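## Task

Put plate M06 into nest N1, plate M09 into N2 and plate M60 into N3. Every plate has to rest flat within its nest's locators, and its well A1 must be at the nest corner labelled A1. A plate that stays in place only because the robot is holding it does not count. At the end, open the grippers and move the arms away.

## Robot and tools

ROBOT AND FRAME. There are two arms, left_arm and right_arm, each with a two-finger gripper. All positions use one world frame. The origin is on the table surface midway between the arms. +z points up, +x points out across the table, and left_arm sits on the +y side. The names left and right are labels only. They do not refer to sides of a camera image.

LAYOUT. Nest OUT is empty and lies between the arms. The other nests form an arc in front of the arms, running N1, N2, N3, RD clockwise when seen from above. A fixed bar-code scanner stands next to RD. A plate's ID can only be learned by setting it flat in RD with its A1 corner on the corner of RD marked A1, and keeping the scanner's view clear. Well A1 is the plate's cut-off corner. The idle arm may be parked out of the way.

GRIPPER AXES. The fingers point along the gripper's +x axis and close along its y axis. The fingers project to one side of the wrist flange. They are horizontal when the flange points straight down, and wrist roll turns them. The reported end_effector_position is the point between the finger pads, roughly 2 cm short of the fingertips.

TOOL execute_actions. Its argument is {"actions": [...]}, and the actions run in order. Each action can have the keys "rows", "steps" and "until".
- "rows": a list of 1 to 15 rows. Each row lasts one control step of 1/30 s.
- Row layout: every row is one list of 14 numbers covering both arms, each number in [-1, 1]. The order is dx, dy, dz, rx, ry, rz, opening for left_arm, then the same seven for right_arm. Fill in all 14 even when only one arm moves.
- dx to rz are an offset, not a pose. They are measured from the gripper's measured pose at the start of the action, in that gripper's own axes. In the first action of a call, that start is the last pose a result reported. Every row in an action counts from that same start, not from the row before it. A value of 1.0 equals 0.6 m, or 180 degrees for rotation. rx, ry and rz form a single rotation vector.
- opening is absolute, not an offset. +1 is fully open (0.150 m). -1 is closed, and the fingers still leave a 0.071 m gap. Going from open to closed takes at least about 0.4 s.
- "steps": an integer from 1 to 450. The default is 15, and it must be at least the number of rows. After the last row, each arm keeps heading for the last target and each gripper keeps the last opening. Give long moves enough steps.
- "until": stops the action at the first step where every condition is met. It only reads devices and does not halt the arms. The only device is scanner, with the fields code and reads. Examples: {"scanner": {"code": "m06"}}, or [comparison, value] using =, !=, <, <=, >, >=. A number always needs a comparison.
- Any bad value or unknown name rejects the whole call before anything moves. An empty actions list just returns the current state and images.

MOTION LIMITS. On every step, the commanded pose is clipped to within 70 mm and 16 degrees of the measured pose. Damped inverse kinematics then gives position priority over orientation. Joint targets move at most 3.14 rad/s and reach that speed after 0.16 s. If an action ends before a move is complete, send the rest of the move in the next action. For gentle moves, increase the offset a little each row. An extra 0.01 per row is 6 mm per step. A sudden start can shake a held plate loose. If a result says "pose unreachable", the clearance check altered or blocked that arm's command. That arm drops its target and rests, while the other arm continues. If an arm is pushed too far from its target, both arms drop their targets.

RESULTS. Each result gives, for each arm, the gripper position in metres, its orientation as quat wxyz, and its velocities. Printed positions can drift from the true ones, more so at long reach. Each result also gives the "Hand target" lines, joint positions (the last value is the opening in metres), joint torques (offset and noisy, and nonzero even in free air), and grip_measured on the command scale. Each gripper's readings may be off by about 1 mm. To keep hold of a plate, command an opening at least about 0.04 below grip_measured. The scanner reports code, which is lower case (for example e01) or no_read and is never a wrong ID. It also reports reads, the number of changes from no_read to an ID. Camera images come from cam_high, cam_low, cam_left_wrist and cam_right_wrist, each 504x504. Calibration data is supplied for them.

TOOL zoom_image. Arguments: camera (one of the four names) and region [x0, y0, x1, y1] in image pixels, with the origin at the top-left. The region can be at most 504 by 504. It returns a closer look at that camera's latest image.

TOOL finished_scene. Argument: scene, the number of the current scene. It ends that scene for good, after the robot has held the last command. The goal must already be met and must remain met.

HAZARDS. Never let anything fall off the table. Do not let the arms collide or press hard against each other. Joint load limits in N m are waist 55.2, shoulder 55.2, elbow 46, forearm roll 24.8, wrist pitch 17.4 and wrist roll 17.4, and a held plate adds to the load. Reaching one of these triggers a torque fault: the arm backs off, freezes for 10 s and skips the rest of the call. Holding loads heats the motors. A MOTOR HOT warning appears at 65 °C. At 80 °C the arm is braked until it cools, which is an OVER-TEMPERATURE FAULT. Brief tugs on held plates or pushes on loose objects may occur. Avoid drops, slips, slams and hard pushes, and move smoothly.

Each tool is called as name([rows], argument=value, ...), one row to a line, values as JSON.

## Session

execute_actions(actions=[])

Scene clock: 0.00 s.
left_arm: end_effector_position=(+0.1641, +0.2031, +0.2196) grip_measured=+0.99 end_effector_quat_wxyz=(+0.510, -0.355, +0.488, +0.613) end_effector_velocity=(-0.000, -0.000, +0.000) end_effector_angular_velocity=(-0.001, +0.000, -0.000) | right_arm: end_effector_position=(+0.6178, -0.5521, +0.1416) grip_measured=+0.99 end_effector_quat_wxyz=(+0.636, -0.167, +0.361, -0.661) end_effector_velocity=(+0.001, +0.000, +0.000) end_effector_angular_velocity=(+0.002, -0.001, +0.002)
Joint positions: left_arm=[-0.959  0.116 -0.211 -2.223 -1.083 -0.515  0.149] | right_arm=[-0.005 -1.06  -1.618  0.276 -1.349  1.436  0.149]
Joint velocities: left_arm=[ 0.    -0.    -0.     0.    -0.001 -0.     0.   ] | right_arm=[ 0.     0.    -0.001 -0.    -0.001 -0.002  0.   ]
Joint torques (N m, as the arm reports them, + toward a larger angle): no reading
Hand target (left_arm): +0.164, +0.203, +0.220; +0.510, -0.355, +0.488, +0.613
Hand target (right_arm): +0.618, -0.552, +0.142; +0.636, -0.167, +0.361, -0.661
scanner: code=no_read reads=0

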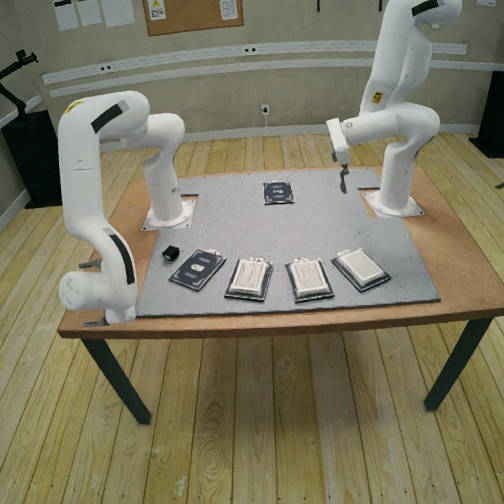

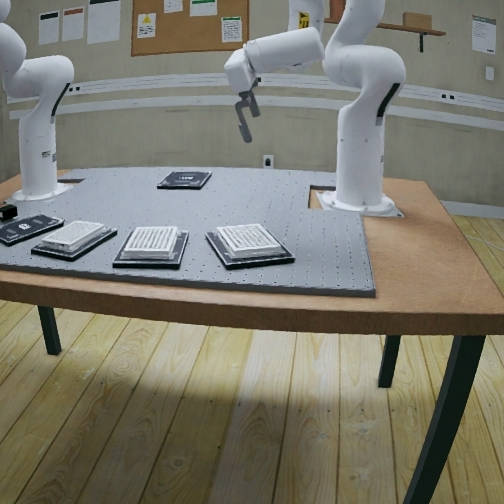

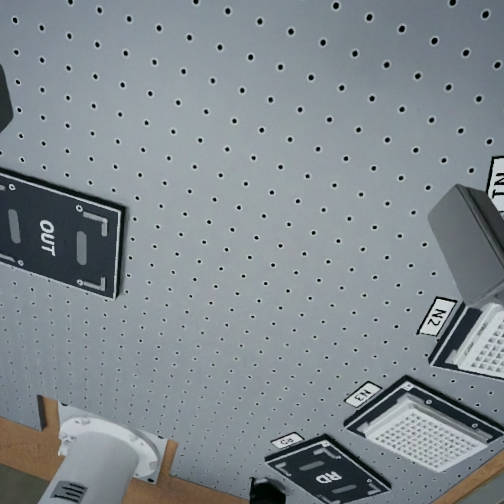

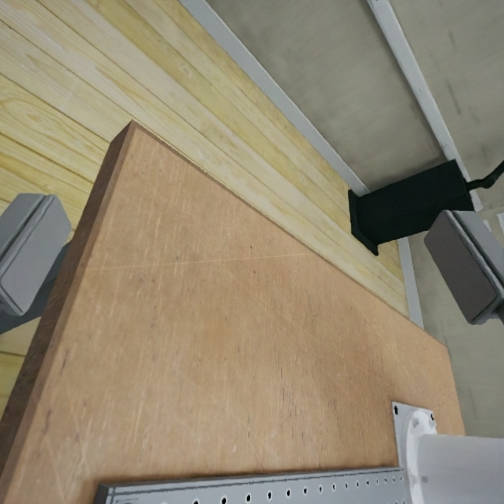

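zoom_image(camera="cam_high", region=[150,170,410,320])

zoom_image(camera="cam_low", region=[0,190,310,290])

zoom_image(camera="cam_left_wrist", region=[240,280,504,504])

Region (150, 170, 410, 320) of cam_high's 504x504 image, scaled by 1.938, with more detail than that image has; it fills the top 291 rows of this view, and the rest is white.

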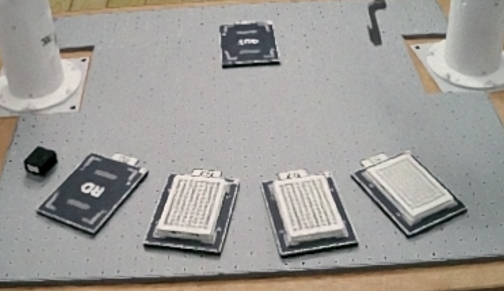

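Region (0, 190, 310, 290) of cam_low's 504x504 image, scaled by 1.626, with more detail than that image has; it fills the top 163 rows of this view, and the rest is white.

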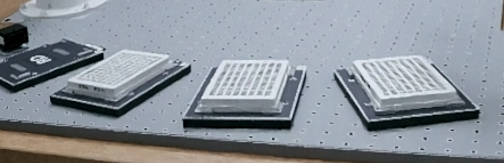

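Region (240, 280, 504, 504) of cam_left_wrist's 504x504 image, scaled by 1.909, with more detail than that image has; it fills the top 428 rows of this view, and the rest is white.

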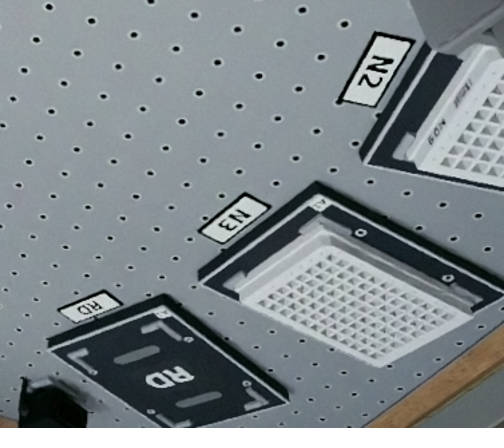

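zoom_image(camera="cam_left_wrist", region=[434,290,504,390])

zoom_image(camera="cam_low", region=[20,210,130,270])

zoom_image(camera="cam_high", region=[215,240,315,310])

zoom_image(camera="cam_high", region=[295,240,395,310])

Region (434, 290, 504, 390) of cam_left_wrist's 504x504 image, scaled by 5.040, with more detail than that image has; it fills the left 353 columns of this view, and the rest is white.

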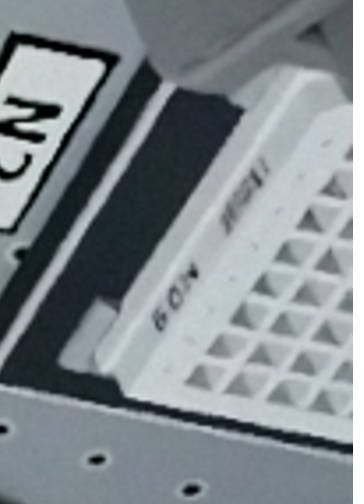

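Region (20, 210, 130, 270) of cam_low's 504x504 image, scaled by 4.582, with more detail than that image has; it fills the top 275 rows of this view, and the rest is white.

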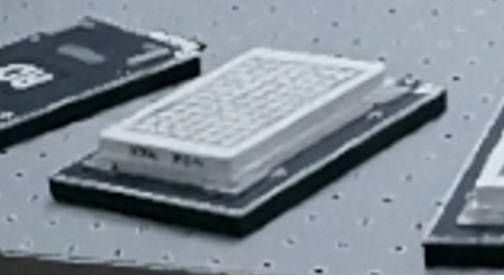

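Region (215, 240, 315, 310) of cam_high's 504x504 image, scaled by 5.040, with more detail than that image has; it fills the top 353 rows of this view, and the rest is white.

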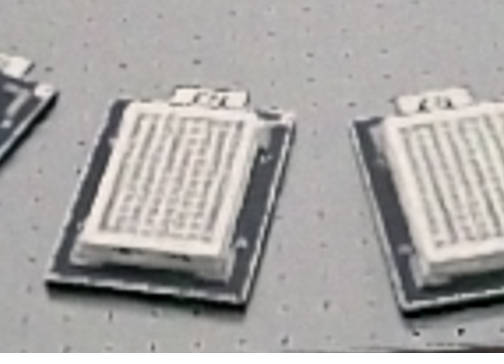

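Region (295, 240, 395, 310) of cam_high's 504x504 image, scaled by 5.040, with more detail than that image has; it fills the top 353 rows of this view, and the rest is white.

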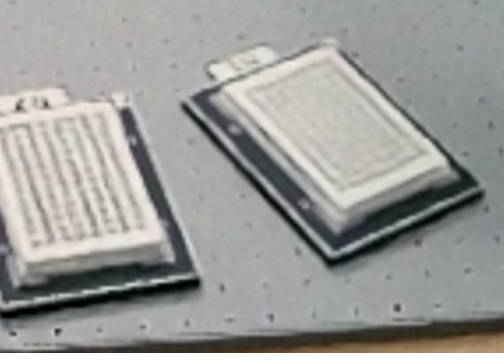

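execute_actions([
  {"rows":[[0.032,-0.214,-0.01,0.157,-0.407,-0.332,1,0,0,0,0,0,0,1]],"steps":60},
])

zoom_image(camera="cam_left_wrist", region=[100,100,400,400])

Scene clock: 11.53 s.
left_arm: end_effector_position=(+0.2841, +0.2031, +0.1690) grip_measured=+0.99 end_effector_quat_wxyz=(+0.967, -0.035, -0.017, +0.253) end_effector_velocity=(+0.000, -0.000, +0.000) end_effector_angular_velocity=(+0.015, -0.008, +0.004) | right_arm: end_effector_position=(+0.6178, -0.5521, +0.1416) grip_measured=+0.99 end_effector_quat_wxyz=(+0.636, -0.167, +0.361, -0.661) end_effector_velocity=(+0.001, +0.000, +0.000) end_effector_angular_velocity=(+0.001, -0.003, +0.000)
Joint positions: left_arm=[-1.412 -0.425 -0.501 -1.7    0.03  -0.082  0.149] | right_arm=[-0.005 -1.06  -1.618  0.276 -1.349  1.436  0.149]
Joint velocities: left_arm=[-0.005 -0.009 -0.007 -0.28   0.014  0.273  0.   ] | right_arm=[-0.    -0.    -0.003  0.     0.001 -0.001  0.   ]
Joint torques (N m, as the arm reports them, + toward a larger angle): left_arm=[-10.52  18.01 -12.32  -0.49  -0.31  -0.2 ] | right_arm=[ -3.23  53.86 -15.24   0.16  -0.06   0.12]
Hand target (left_arm): +0.284, +0.203, +0.169; +0.967, -0.035, -0.017, +0.253
Hand target (right_arm): +0.618, -0.552, +0.142; +0.636, -0.167, +0.361, -0.661
Off the commanded pose (left_arm): 0.001 m, 5 deg.
Off the commanded pose (right_arm): 0.000 m, 0 deg.
scanner: code=no_read reads=0
camera_calibration (this result's frames):
cam_left_wrist: T_world_to_cam=[[0.46453, -0.817401, 0.340687, -0.0128112], [-0.554852, -0.568491, -0.607419, 0.35709], [0.690182, 0.0931336, -0.717617, 0.00210559], [0, 0, 0, 1]] pos_world=[0.20263, 0.192334, 0.222779]
cam_right_wrist: T_world_to_cam=[[-0.660984, -0.0859189, 0.745465, 0.257447], [-0.415154, 0.869411, -0.267902, 0.77534], [-0.625098, -0.486562, -0.610336, 0.320968], [0, 0, 0, 1]] pos_world=[0.69269, -0.495799, 0.211695]

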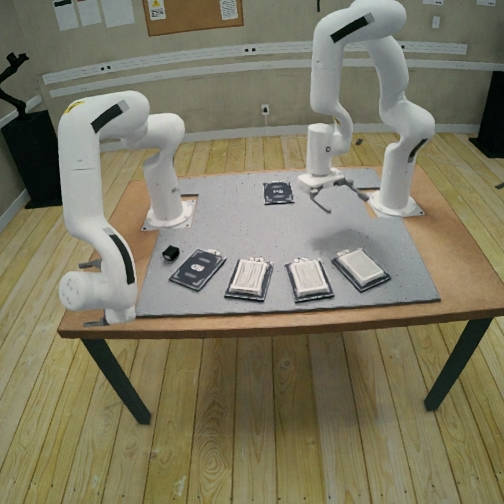

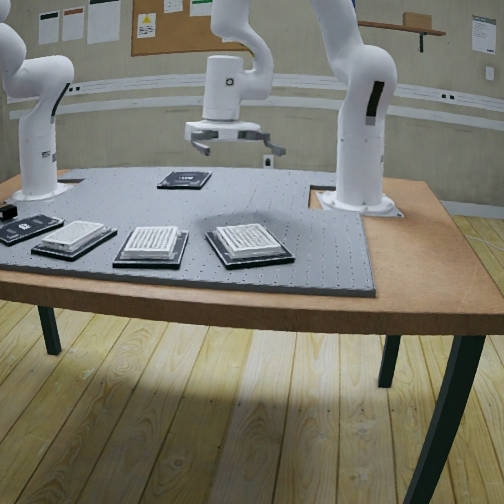

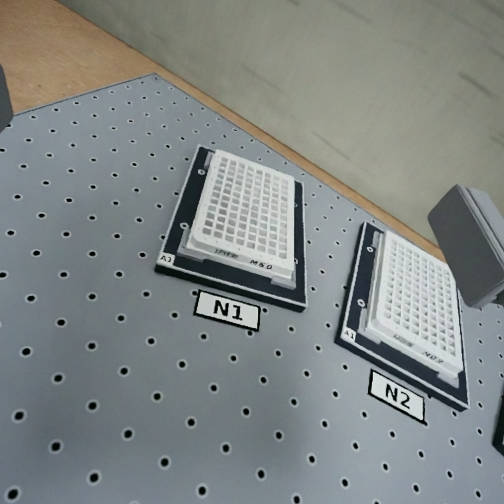

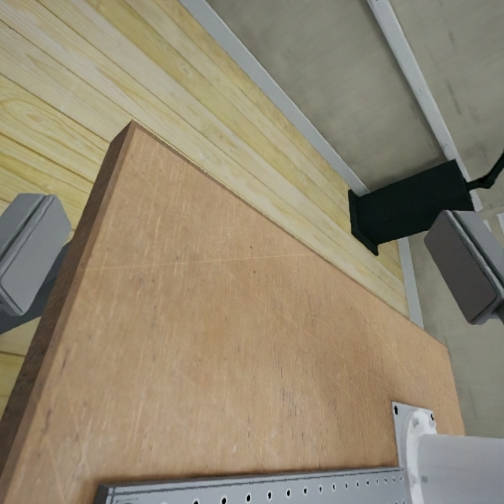

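Region (100, 100, 400, 400) of cam_left_wrist's 504x504 image, scaled by 1.680, with more detail than that image has.

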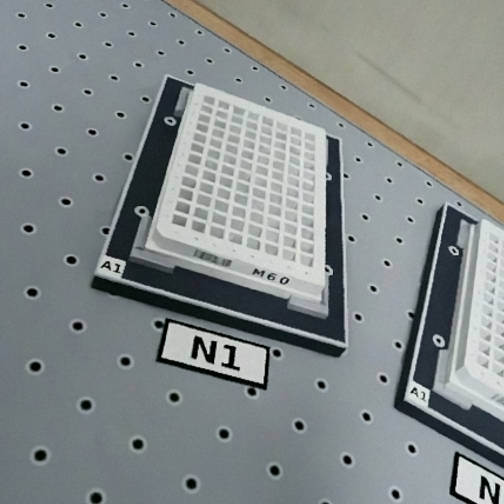

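execute_actions([
  {"rows":[[0.262,-0.058,-0.175,0.024,0.006,-0.027,0,0.02,-0.59,-0.225,0,0,0,1]],"steps":60},
])

zoom_image(camera="cam_low", region=[150,130,350,290])

Scene clock: 20.57 s.
left_arm: end_effector_position=(+0.4438, +0.2438, +0.0698) grip_measured=+0.00 end_effector_quat_wxyz=(+0.976, +0.020, +0.019, +0.216) end_effector_velocity=(-0.000, +0.000, -0.000) end_effector_angular_velocity=(-0.003, +0.002, +0.000) | right_arm: end_effector_position=(+0.2694, -0.5532, +0.2910) grip_measured=+0.99 end_effector_quat_wxyz=(+0.636, -0.167, +0.361, -0.661) end_effector_velocity=(-0.001, -0.000, -0.000) end_effector_angular_velocity=(+0.001, +0.002, +0.001)
Joint positions: left_arm=[-0.963 -0.76  -0.705 -1.592 -0.012  0.334  0.11 ] | right_arm=[-0.006 -0.094 -0.506  0.288 -1.209  1.393  0.149]
Joint velocities: left_arm=[ 0.001  0.001  0.002 -0.099 -0.003  0.101 -0.   ] | right_arm=[-0.     0.     0.001 -0.    -0.001 -0.    -0.   ]
Joint torques (N m, as the arm reports them, + toward a larger angle): left_arm=[-10.12  26.04  -9.52  -1.52  -0.15  -0.71] | right_arm=[ -2.91  14.57 -13.82   0.12  -0.04   0.2 ]
Hand target (left_arm): +0.444, +0.244, +0.070; +0.976, +0.020, +0.019, +0.216
Hand target (right_arm): +0.269, -0.553, +0.291; +0.636, -0.167, +0.361, -0.661
Off the commanded pose (left_arm): 0.001 m, 3 deg.
Off the commanded pose (right_arm): 0.000 m, 0 deg.
scanner: code=no_read reads=0
camera_calibration (this result's frames):
cam_left_wrist: T_world_to_cam=[[0.427012, -0.876864, 0.220839, 0.0195425], [-0.651209, -0.467651, -0.597687, 0.426085], [0.627366, 0.111407, -0.770714, -0.155989], [0, 0, 0, 1]] pos_world=[0.366988, 0.233773, 0.130126]
cam_right_wrist: T_world_to_cam=[[-0.660982, -0.0858033, 0.74548, -0.0842641], [-0.415135, 0.869385, -0.268016, 0.671698], [-0.625113, -0.486629, -0.610267, 0.193753], [0, 0, 0, 1]] pos_world=[0.344266, -0.496909, 0.361084]

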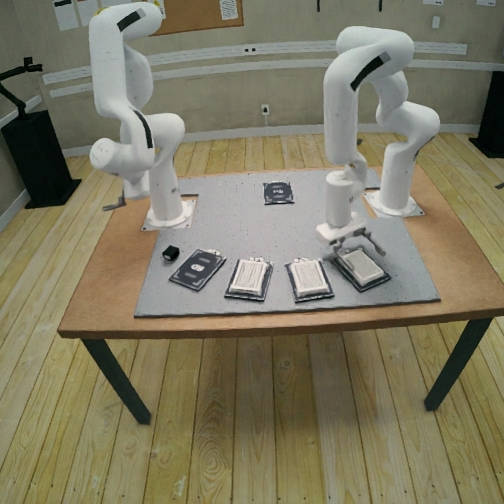

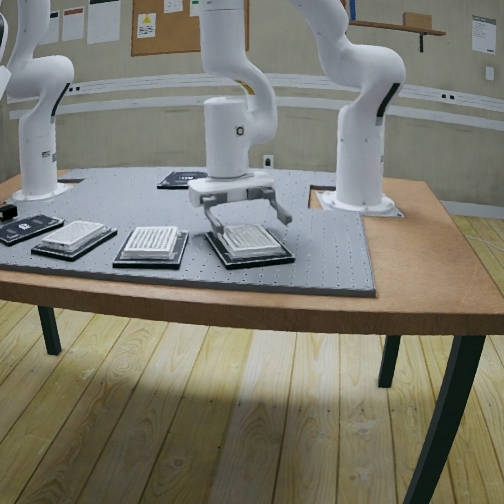

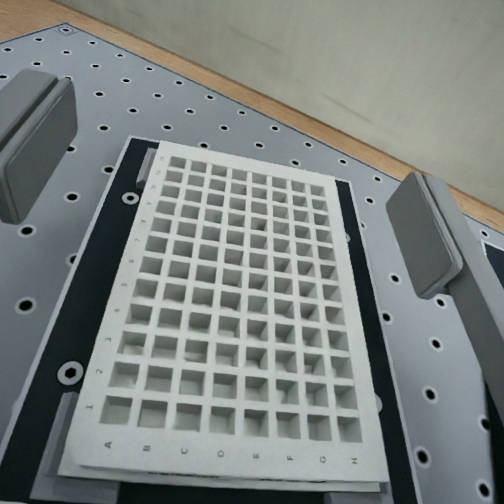

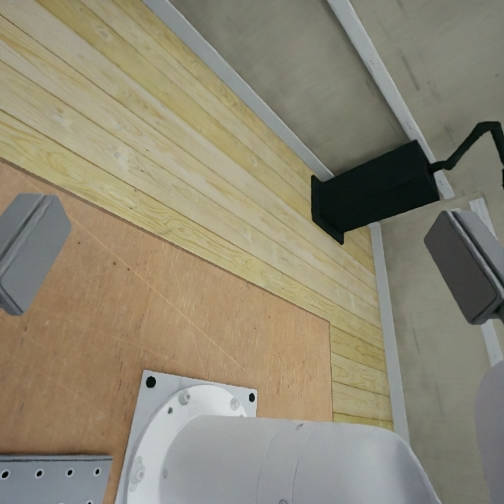

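Region (150, 130, 350, 290) of cam_low's 504x504 image, scaled by 2.520, with more detail than that image has; it fills the top 403 rows of this view, and the rest is white.

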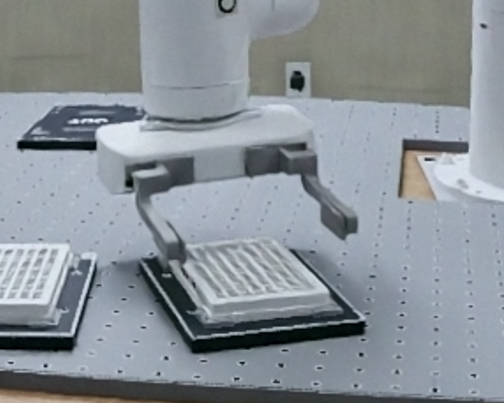

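execute_actions([
  {"rows":[[-0.273,-0.413,0.14,-0.012,-0.013,-0.183,0,0,0,0,0,0,0,1]],"steps":75},
])

Scene clock: 25.77 s.
left_arm: end_effector_position=(+0.4037, -0.0525, +0.1459) grip_measured=+0.00 end_effector_quat_wxyz=(+0.993, -0.051, -0.077, -0.078) end_effector_velocity=(-0.000, +0.000, -0.000) end_effector_angular_velocity=(+0.123, +0.004, +0.042) | right_arm: end_effector_position=(+0.2694, -0.5532, +0.2910) grip_measured=+0.99 end_effector_quat_wxyz=(+0.636, -0.167, +0.361, -0.661) end_effector_velocity=(+0.000, +0.000, +0.000) end_effector_angular_velocity=(+0.001, -0.001, -0.000)
Joint positions: left_arm=[-1.332 -0.784 -1.012 -2.192  0.115  1.168  0.111] | right_arm=[-0.006 -0.094 -0.506  0.288 -1.209  1.393  0.149]
Joint velocities: left_arm=[-0.017 -0.015 -0.053 -0.852  0.133  0.809  0.   ] | right_arm=[ 0.     0.    -0.001  0.001  0.    -0.001 -0.   ]
Joint torques (N m, as the arm reports them, + toward a larger angle): left_arm=[ -8.12  28.46 -15.18  -0.04  -0.49  -0.24] | right_arm=[ -2.49  15.36 -13.9    0.14  -0.07   0.16]
Hand target (left_arm): +0.404, -0.053, +0.146; +0.993, -0.045, -0.076, -0.077
Hand target (right_arm): +0.269, -0.553, +0.291; +0.636, -0.167, +0.361, -0.661
Off the commanded pose (left_arm): 0.001 m, 11 deg.
Off the commanded pose (right_arm): 0.000 m, 0 deg.
scanner: code=no_read reads=0
camera_calibration (this result's frames):
cam_left_wrist: T_world_to_cam=[[-0.18678, -0.917779, 0.350422, -0.0132185], [-0.691924, -0.130316, -0.710112, 0.357441], [0.697391, -0.3751, -0.610693, -0.116254], [0, 0, 0, 1]] pos_world=[0.325928, -0.00915815, 0.18746]
cam_right_wrist: T_world_to_cam=[[-0.660981, -0.0858032, 0.745481, -0.0842643], [-0.415135, 0.869385, -0.268016, 0.671698], [-0.625113, -0.486629, -0.610267, 0.193753], [0, 0, 0, 1]] pos_world=[0.344266, -0.496909, 0.361084]

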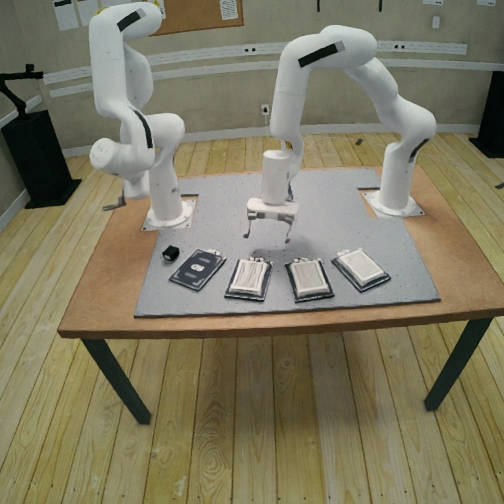

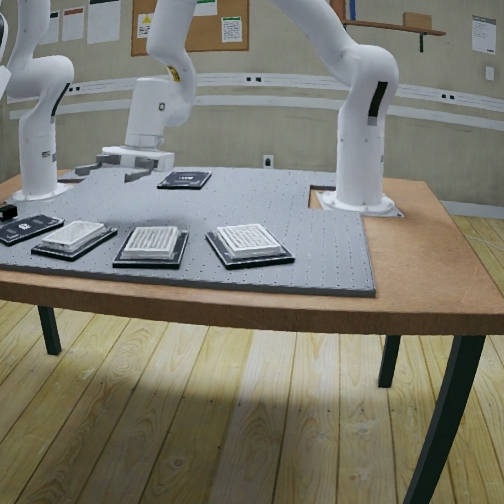

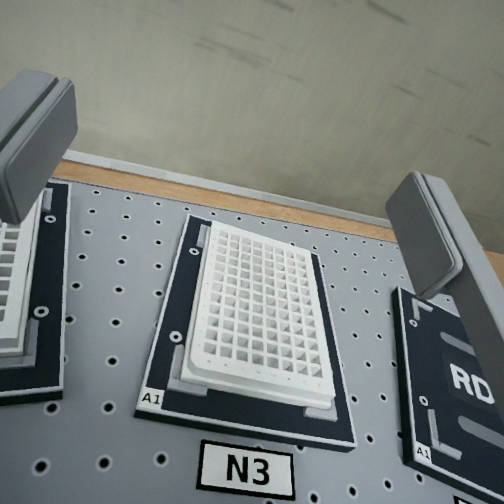

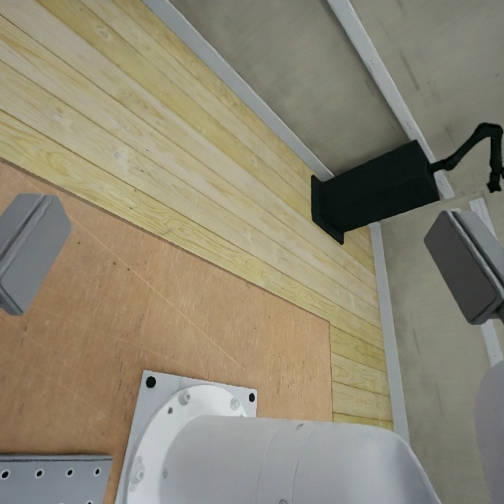

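execute_actions([
  {"rows":[[0.093,-0.064,-0.15,0.027,0.052,-0.017,0,0,0,0,0,0,0,1]],"steps":60},
])

Scene clock: 33.37 s.
left_arm: end_effector_position=(+0.4652, -0.1084, +0.0699) grip_measured=+0.00 end_effector_quat_wxyz=(+0.994, -0.000, -0.001, -0.105) end_effector_velocity=(+0.000, -0.000, +0.000) end_effector_angular_velocity=(+0.000, +0.000, -0.001) | right_arm: end_effector_position=(+0.2694, -0.5532, +0.2910) grip_measured=+0.99 end_effector_quat_wxyz=(+0.636, -0.167, +0.361, -0.661) end_effector_velocity=(+0.000, -0.000, -0.000) end_effector_angular_velocity=(+0.001, -0.001, +0.001)
Joint positions: left_arm=[-1.246 -1.023 -1.34  -3.137  0.315  2.242  0.111] | right_arm=[-0.006 -0.094 -0.506  0.288 -1.209  1.393  0.149]
Joint velocities: left_arm=[0.    0.001 0.    0.    0.001 0.    0.   ] | right_arm=[-0.    -0.     0.    -0.     0.001 -0.002 -0.   ]
Joint torques (N m, as the arm reports them, + toward a larger angle): left_arm=[ -9.59  34.5  -18.38  -0.85  -0.48  -0.29] | right_arm=[ -2.83  15.22 -13.95   0.3   -0.07   0.16]
Hand target (left_arm): +0.465, -0.108, +0.070; +0.994, -0.000, -0.001, -0.105
Hand target (right_arm): +0.269, -0.553, +0.291; +0.636, -0.167, +0.361, -0.661
Off the commanded pose (left_arm): 0.000 m, 0 deg.
Off the commanded pose (right_arm): 0.000 m, 0 deg.
scanner: code=no_read reads=0
camera_calibration (this result's frames):
cam_left_wrist: T_world_to_cam=[[-0.19263, -0.944058, 0.267672, -0.0207529], [-0.789613, -0.0128228, -0.613471, 0.390175], [0.582584, -0.32953, -0.742971, -0.158928], [0, 0, 0, 1]] pos_world=[0.396679, -0.0669606, 0.126837]
cam_right_wrist: T_world_to_cam=[[-0.660981, -0.0858031, 0.745481, -0.0842643], [-0.415135, 0.869385, -0.268016, 0.671698], [-0.625113, -0.486629, -0.610267, 0.193753], [0, 0, 0, 1]] pos_world=[0.344266, -0.496909, 0.361084]

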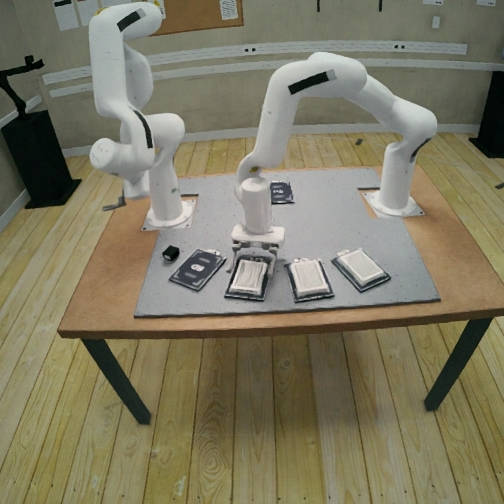

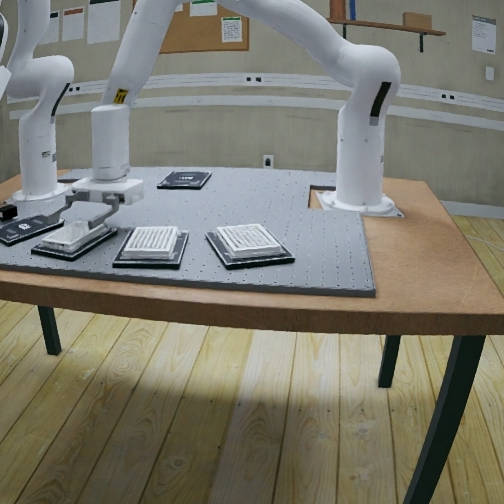

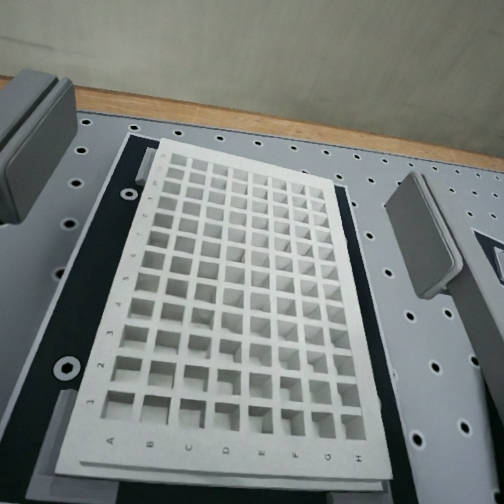

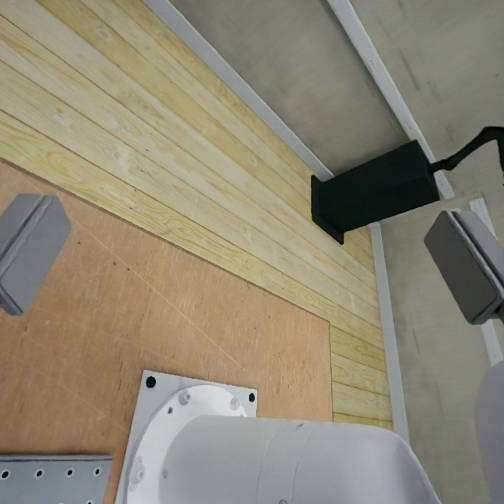

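execute_actions([
  {"rows":[[0,0,-0.03,0,0,0,0,0,0,0,0,0,0,1],[0,0,-0.06,0,0,0,0,0,0,0,0,0,0,1],[0,0,-0.078,0,0,0,0,0,0,0,0,0,0,1]],"steps":25},
  {"rows":[[0,0,0,0,0,0,-0.5,0,0,0,0,0,0,1]],"steps":15},
])

zoom_image(camera="cam_low", region=[20,180,160,280])

Scene clock: 46.53 s.
left_arm: end_effector_position=(+0.4722, -0.1226, +0.0693) grip_measured=+0.00 end_effector_quat_wxyz=(+0.994, -0.026, -0.017, -0.103) end_effector_velocity=(+0.000, -0.000, +0.001) end_effector_angular_velocity=(-0.001, -0.000, -0.000) | right_arm: end_effector_position=(+0.2694, -0.5532, +0.2910) grip_measured=+0.99 end_effector_quat_wxyz=(+0.636, -0.167, +0.361, -0.661) end_effector_velocity=(-0.001, -0.000, +0.000) end_effector_angular_velocity=(-0.002, +0.001, -0.003)
Joint positions: left_arm=[-1.246 -1.049 -1.374 -3.137  0.262  2.239  0.11 ] | right_arm=[-0.006 -0.094 -0.506  0.288 -1.209  1.393  0.149]
Joint velocities: left_arm=[ 0.     0.001 -0.    -0.     0.     0.     0.   ] | right_arm=[-0.     0.     0.001  0.    -0.     0.003 -0.   ]
Joint torques (N m, as the arm reports them, + toward a larger angle): left_arm=[-11.13  35.93 -18.45  -1.1   -0.66  -0.42] | right_arm=[ -2.4   14.99 -13.72   0.01  -0.06   0.21]
Hand target (left_arm): +0.472, -0.123, +0.069; +0.994, -0.026, -0.017, -0.103
Hand target (right_arm): +0.269, -0.553, +0.291; +0.636, -0.167, +0.361, -0.661
Off the commanded pose (left_arm): 0.000 m, 0 deg.
Off the commanded pose (right_arm): 0.000 m, 0 deg.
TORQUE FAULT: the external load on joint 2 (shoulder) of the left arm reached its load limit, and that arm stopped for 10 seconds. A torque fault stops only its own arm. That arm's remaining commands of this call were not run. Joint 2 (shoulder) of that arm moved back by up to 3 degrees. That arm holds there, with its grip as last carried out, and accepts commands again: back off and push less far. That arm stops again, at the same cost, whenever a joint's load reaches its limit.
scanner: code=no_read reads=0
camera_calibration (this result's frames):
cam_left_wrist: T_world_to_cam=[[-0.197401, -0.928718, 0.313872, -0.0317426], [-0.772723, -0.0496188, -0.632801, 0.384037], [0.603268, -0.367451, -0.707847, -0.185097], [0, 0, 0, 1]] pos_world=[0.402151, -0.0784384, 0.121962]
cam_right_wrist: T_world_to_cam=[[-0.660982, -0.0858028, 0.745481, -0.084264], [-0.415135, 0.869385, -0.268016, 0.671698], [-0.625113, -0.486629, -0.610267, 0.193753], [0, 0, 0, 1]] pos_world=[0.344266, -0.496909, 0.361084]

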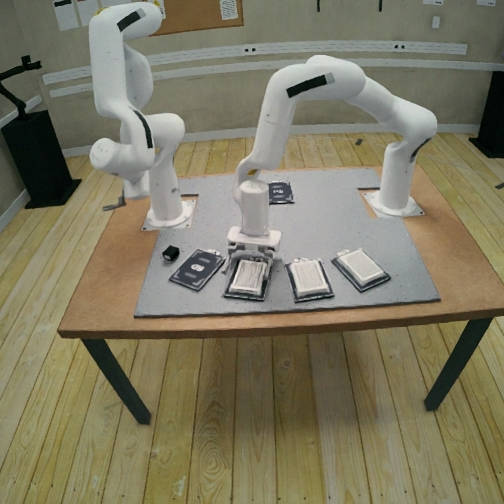

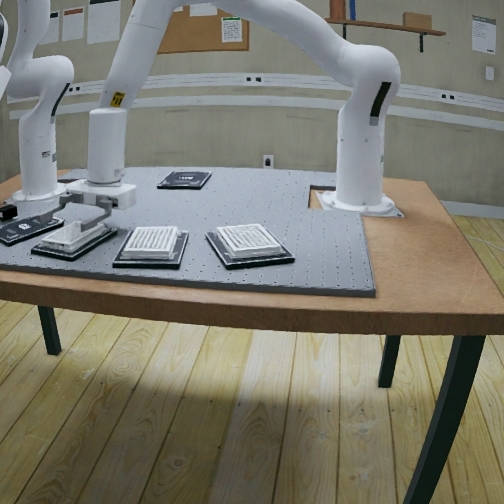

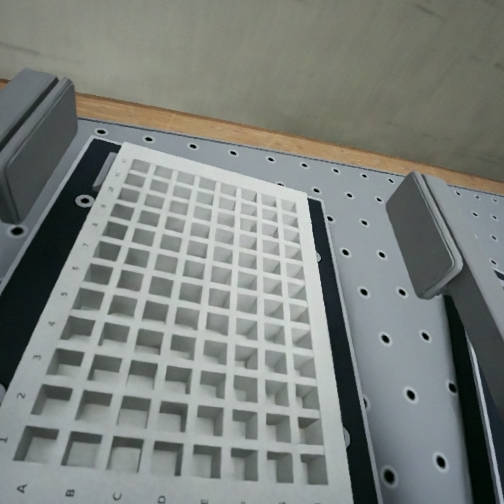

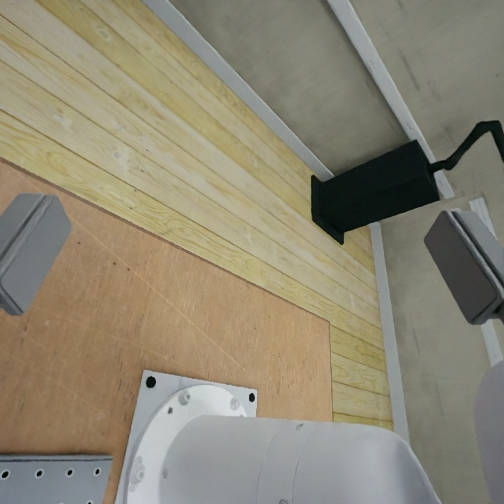

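Region (20, 180, 160, 280) of cam_low's 504x504 image, scaled by 3.600, with more detail than that image has; it fills the top 360 rows of this view, and the rest is white.

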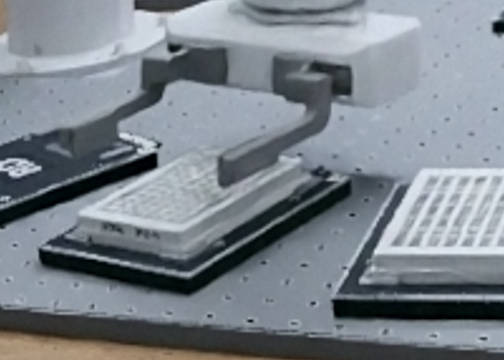

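execute_actions([
  {"rows":[[-0.019,0.0235,-0.03,0.015,0.0125,-0.0025,0,0,0,0,0,0,0,1]],"steps":20},
  {"rows":[[0,0,-0.008,0,0,0,0,0,0,0,0,0,0,1],[0,0,-0.016,0,0,0,0,0,0,0,0,0,0,1],[0,0,-0.023,0,0,0,0,0,0,0,0,0,0,1]],"steps":15},
])

zoom_image(camera="cam_low", region=[20,180,160,280])

Scene clock: 53.13 s.
left_arm: end_effector_position=(+0.4646, -0.1077, +0.0367) grip_measured=+0.00 end_effector_quat_wxyz=(+0.994, -0.001, -0.000, -0.107) end_effector_velocity=(+0.000, +0.000, -0.001) end_effector_angular_velocity=(+0.000, +0.000, +0.000) | right_arm: end_effector_position=(+0.2694, -0.5532, +0.2910) grip_measured=+0.99 end_effector_quat_wxyz=(+0.636, -0.167, +0.361, -0.661) end_effector_velocity=(-0.000, -0.000, +0.000) end_effector_angular_velocity=(+0.001, +0.001, +0.000)
Joint positions: left_arm=[-1.245 -1.089 -1.367 -3.142  0.276  2.252  0.11 ] | right_arm=[-0.006 -0.094 -0.506  0.288 -1.209  1.393  0.149]
Joint velocities: left_arm=[ 0.    -0.001 -0.001  0.    -0.    -0.    -0.   ] | right_arm=[-0.    -0.    -0.    -0.    -0.002 -0.    -0.   ]
Joint torques (N m, as the arm reports them, + toward a larger angle): left_arm=[-10.07  31.87 -15.77  -1.09  -0.08   0.08] | right_arm=[ -2.77  14.54 -13.84   0.1   -0.03   0.21]
Hand target (left_arm): +0.465, -0.108, +0.036; +0.994, -0.001, -0.000, -0.107
Hand target (right_arm): +0.269, -0.553, +0.291; +0.636, -0.167, +0.361, -0.661
Off the commanded pose (left_arm): 0.000 m, 0 deg.
Off the commanded pose (right_arm): 0.000 m, 0 deg.
scanner: code=no_read reads=0
camera_calibration (this result's frames):
cam_left_wrist: T_world_to_cam=[[-0.196384, -0.942884, 0.269077, -0.00952267], [-0.790424, -0.0101565, -0.612476, 0.369996], [0.580227, -0.332966, -0.743284, -0.18233], [0, 0, 0, 1]] pos_world=[0.396376, -0.0659305, 0.093653]
cam_right_wrist: T_world_to_cam=[[-0.660982, -0.0858029, 0.745481, -0.084264], [-0.415135, 0.869385, -0.268016, 0.671698], [-0.625113, -0.486629, -0.610267, 0.193753], [0, 0, 0, 1]] pos_world=[0.344266, -0.496909, 0.361084]

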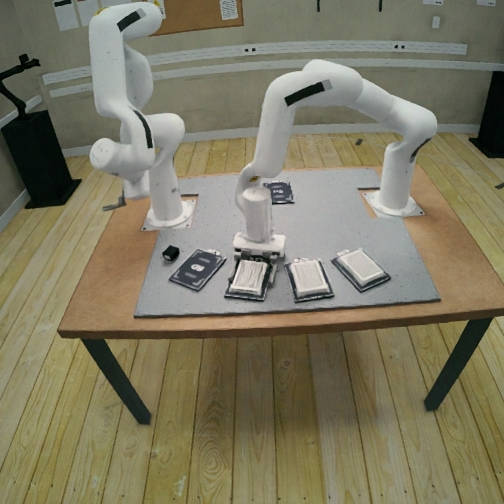

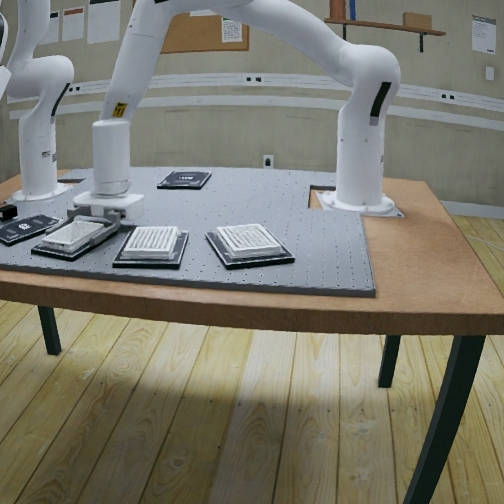

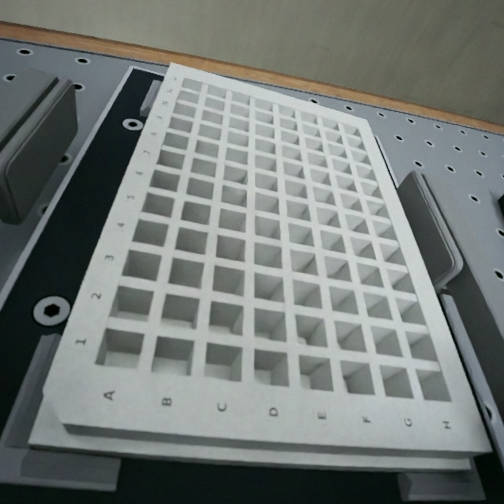

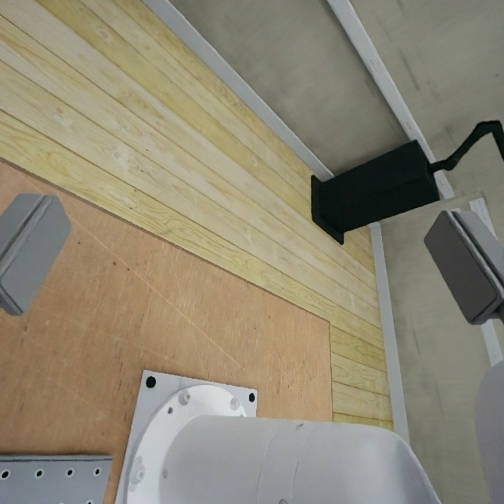

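Region (20, 180, 160, 280) of cam_low's 504x504 image, scaled by 3.600, with more detail than that image has; it fills the top 360 rows of this view, and the rest is white.

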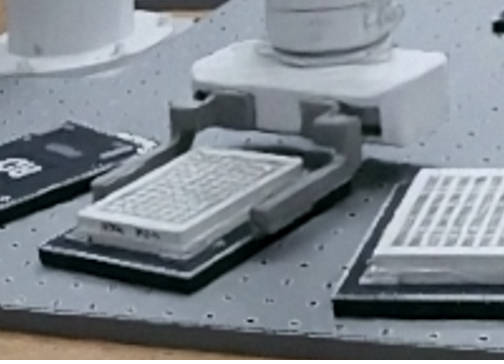

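execute_actions([
  {"rows":[[0,0,0.002,0,0,0,-0.52,0,0,0,0,0,0,1]],"steps":15},
])

zoom_image(camera="cam_high", region=[210,230,300,310])

Scene clock: 55.27 s.
left_arm: end_effector_position=(+0.4641, -0.1102, +0.0387) grip_measured=-0.49 end_effector_quat_wxyz=(+0.994, -0.002, -0.001, -0.112) end_effector_velocity=(-0.000, +0.000, -0.001) end_effector_angular_velocity=(+0.004, +0.003, -0.007) | right_arm: end_effector_position=(+0.2694, -0.5532, +0.2910) grip_measured=+0.99 end_effector_quat_wxyz=(+0.636, -0.167, +0.361, -0.661) end_effector_velocity=(+0.001, -0.000, +0.000) end_effector_angular_velocity=(-0.000, -0.001, +0.000)
Joint positions: left_arm=[-1.246 -1.087 -1.367 -3.142  0.276  2.261  0.091] | right_arm=[-0.006 -0.094 -0.506  0.288 -1.209  1.393  0.149]
Joint velocities: left_arm=[ 0.001 -0.     0.001 -0.003  0.003  0.01   0.   ] | right_arm=[ 0.    -0.    -0.001 -0.     0.     0.    -0.   ]
Joint torques (N m, as the arm reports them, + toward a larger angle): left_arm=[ 8.99 29.23 -2.66 -6.11  3.06 -6.89] | right_arm=[ -2.43  14.74 -13.71   0.16  -0.01   0.21]
Hand target (left_arm): +0.465, -0.108, +0.038; +0.994, -0.001, -0.000, -0.107
Hand target (right_arm): +0.269, -0.553, +0.291; +0.636, -0.167, +0.361, -0.661
Off the commanded pose (left_arm): 0.003 m, 1 deg.
Off the commanded pose (right_arm): 0.000 m, 0 deg.
scanner: code=no_read reads=0
camera_calibration (this result's frames):
cam_left_wrist: T_world_to_cam=[[-0.206219, -0.940175, 0.27119, -0.00772554], [-0.789657, -0.0037682, -0.613537, 0.371196], [0.577854, -0.340671, -0.741639, -0.181249], [0, 0, 0, 1]] pos_world=[0.39626, -0.0676109, 0.0954165]
cam_right_wrist: T_world_to_cam=[[-0.660982, -0.0858027, 0.745481, -0.084264], [-0.415135, 0.869385, -0.268016, 0.671698], [-0.625113, -0.486629, -0.610267, 0.193753], [0, 0, 0, 1]] pos_world=[0.344266, -0.496909, 0.361084]

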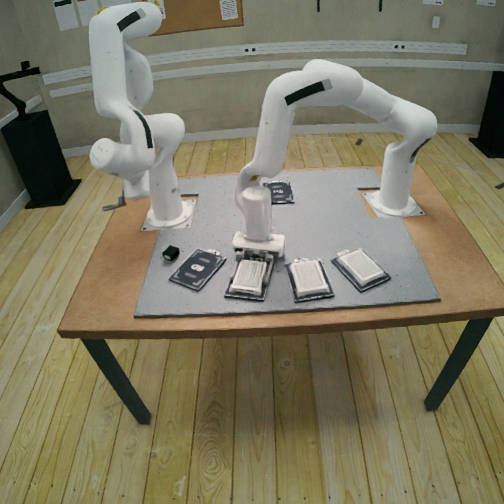

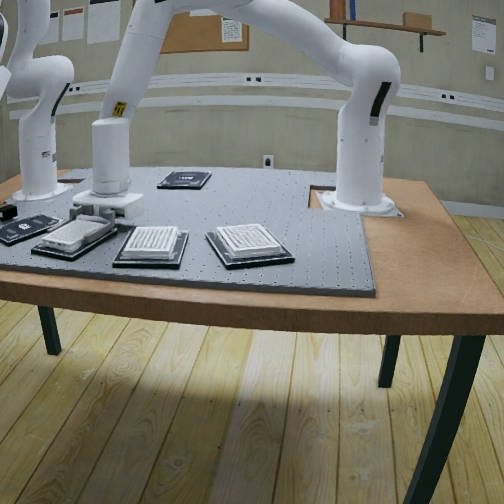

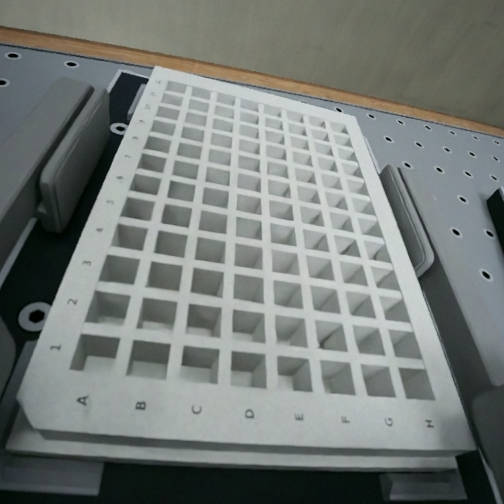

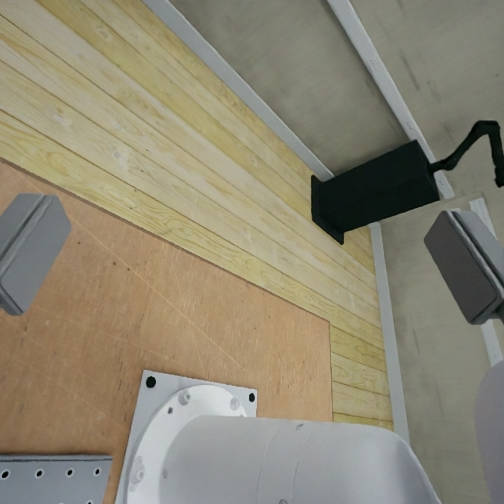

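Region (210, 230, 300, 310) of cam_high's 504x504 image, scaled by 5.600, with more detail than that image has.

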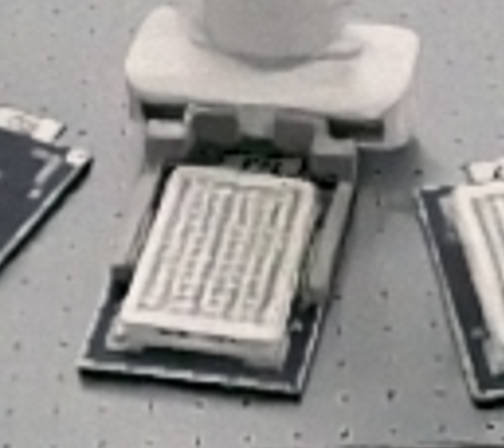

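execute_actions([
  {"rows":[[0,-0.006,-0.001,0.001,0,0.003,-0.45,0,0,0,0,0,0,1]],"steps":12},
  {"rows":[[0,0,0,0,0,0,-0.55,0,0,0,0,0,0,1],[0,0,0,0,0,0,-0.6,0,0,0,0,0,0,1],[0,0,0,0,0,0,-0.65,0,0,0,0,0,0,1],[0,0,0,0,0,0,-0.7,0,0,0,0,0,0,1],[0,0,0,0,0,0,-0.76,0,0,0,0,0,0,1]],"steps":15},
])

Scene clock: 59.63 s.
left_arm: end_effector_position=(+0.4633, -0.1136, +0.0376) grip_measured=-0.65 end_effector_quat_wxyz=(+0.994, +0.000, -0.001, -0.109) end_effector_velocity=(+0.000, +0.000, +0.000) end_effector_angular_velocity=(+0.002, +0.002, -0.005) | right_arm: end_effector_position=(+0.2694, -0.5532, +0.2910) grip_measured=+0.99 end_effector_quat_wxyz=(+0.636, -0.167, +0.361, -0.661) end_effector_velocity=(-0.001, +0.000, -0.001) end_effector_angular_velocity=(+0.001, +0.001, +0.001)
Joint positions: left_arm=[-1.251 -1.095 -1.382 -3.135  0.287  2.243  0.085] | right_arm=[-0.006 -0.094 -0.506  0.288 -1.209  1.393  0.149]
Joint velocities: left_arm=[ 0.002  0.002  0.002 -0.002  0.003  0.008  0.   ] | right_arm=[ 0.     0.     0.002 -0.     0.001 -0.002 -0.   ]
Joint torques (N m, as the arm reports them, + toward a larger angle): left_arm=[ 4.8  31.62 -6.23 -5.24  2.44 -5.74] | right_arm=[ -2.89  15.06 -14.1   -0.05  -0.03   0.15]
Hand target (left_arm): +0.464, -0.112, +0.037; +0.994, +0.001, -0.000, -0.106
Hand target (right_arm): +0.269, -0.553, +0.291; +0.636, -0.167, +0.361, -0.661
Off the commanded pose (left_arm): 0.002 m, 0 deg.
Off the commanded pose (right_arm): 0.000 m, 0 deg.
scanner: code=no_read reads=0
camera_calibration (this result's frames):
cam_left_wrist: T_world_to_cam=[[-0.199754, -0.942761, 0.267019, -0.0138989], [-0.78971, -0.00642185, -0.613446, 0.369536], [0.580048, -0.333406, -0.743226, -0.18282], [0, 0, 0, 1]] pos_world=[0.395094, -0.0716834, 0.0945255]
cam_right_wrist: T_world_to_cam=[[-0.660981, -0.0858026, 0.745481, -0.084264], [-0.415135, 0.869385, -0.268016, 0.671698], [-0.625113, -0.486629, -0.610267, 0.193753], [0, 0, 0, 1]] pos_world=[0.344266, -0.496909, 0.361084]

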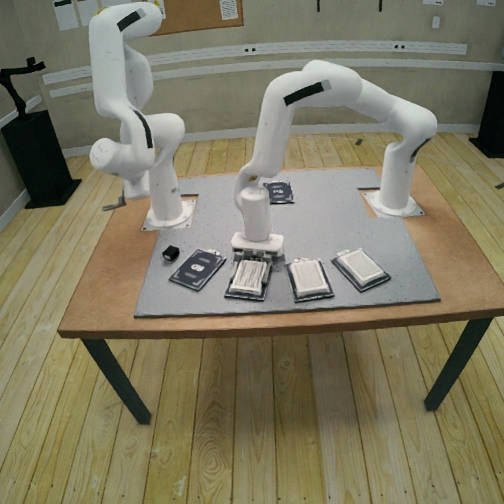

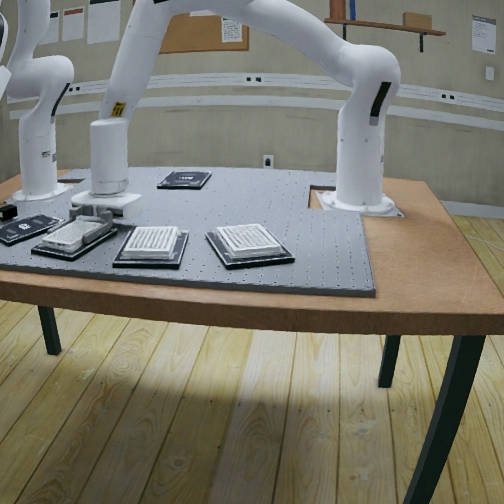

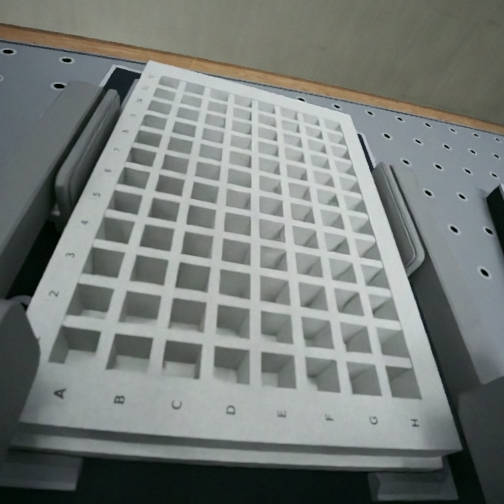

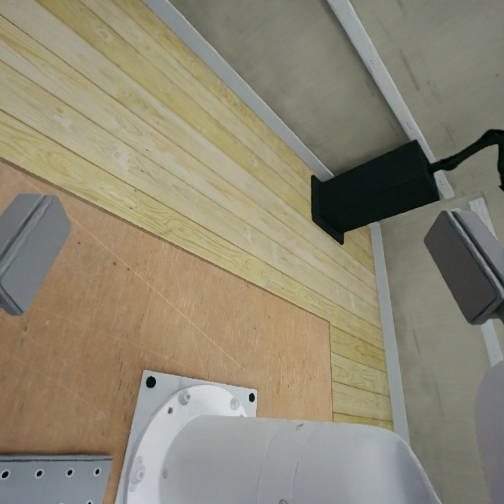

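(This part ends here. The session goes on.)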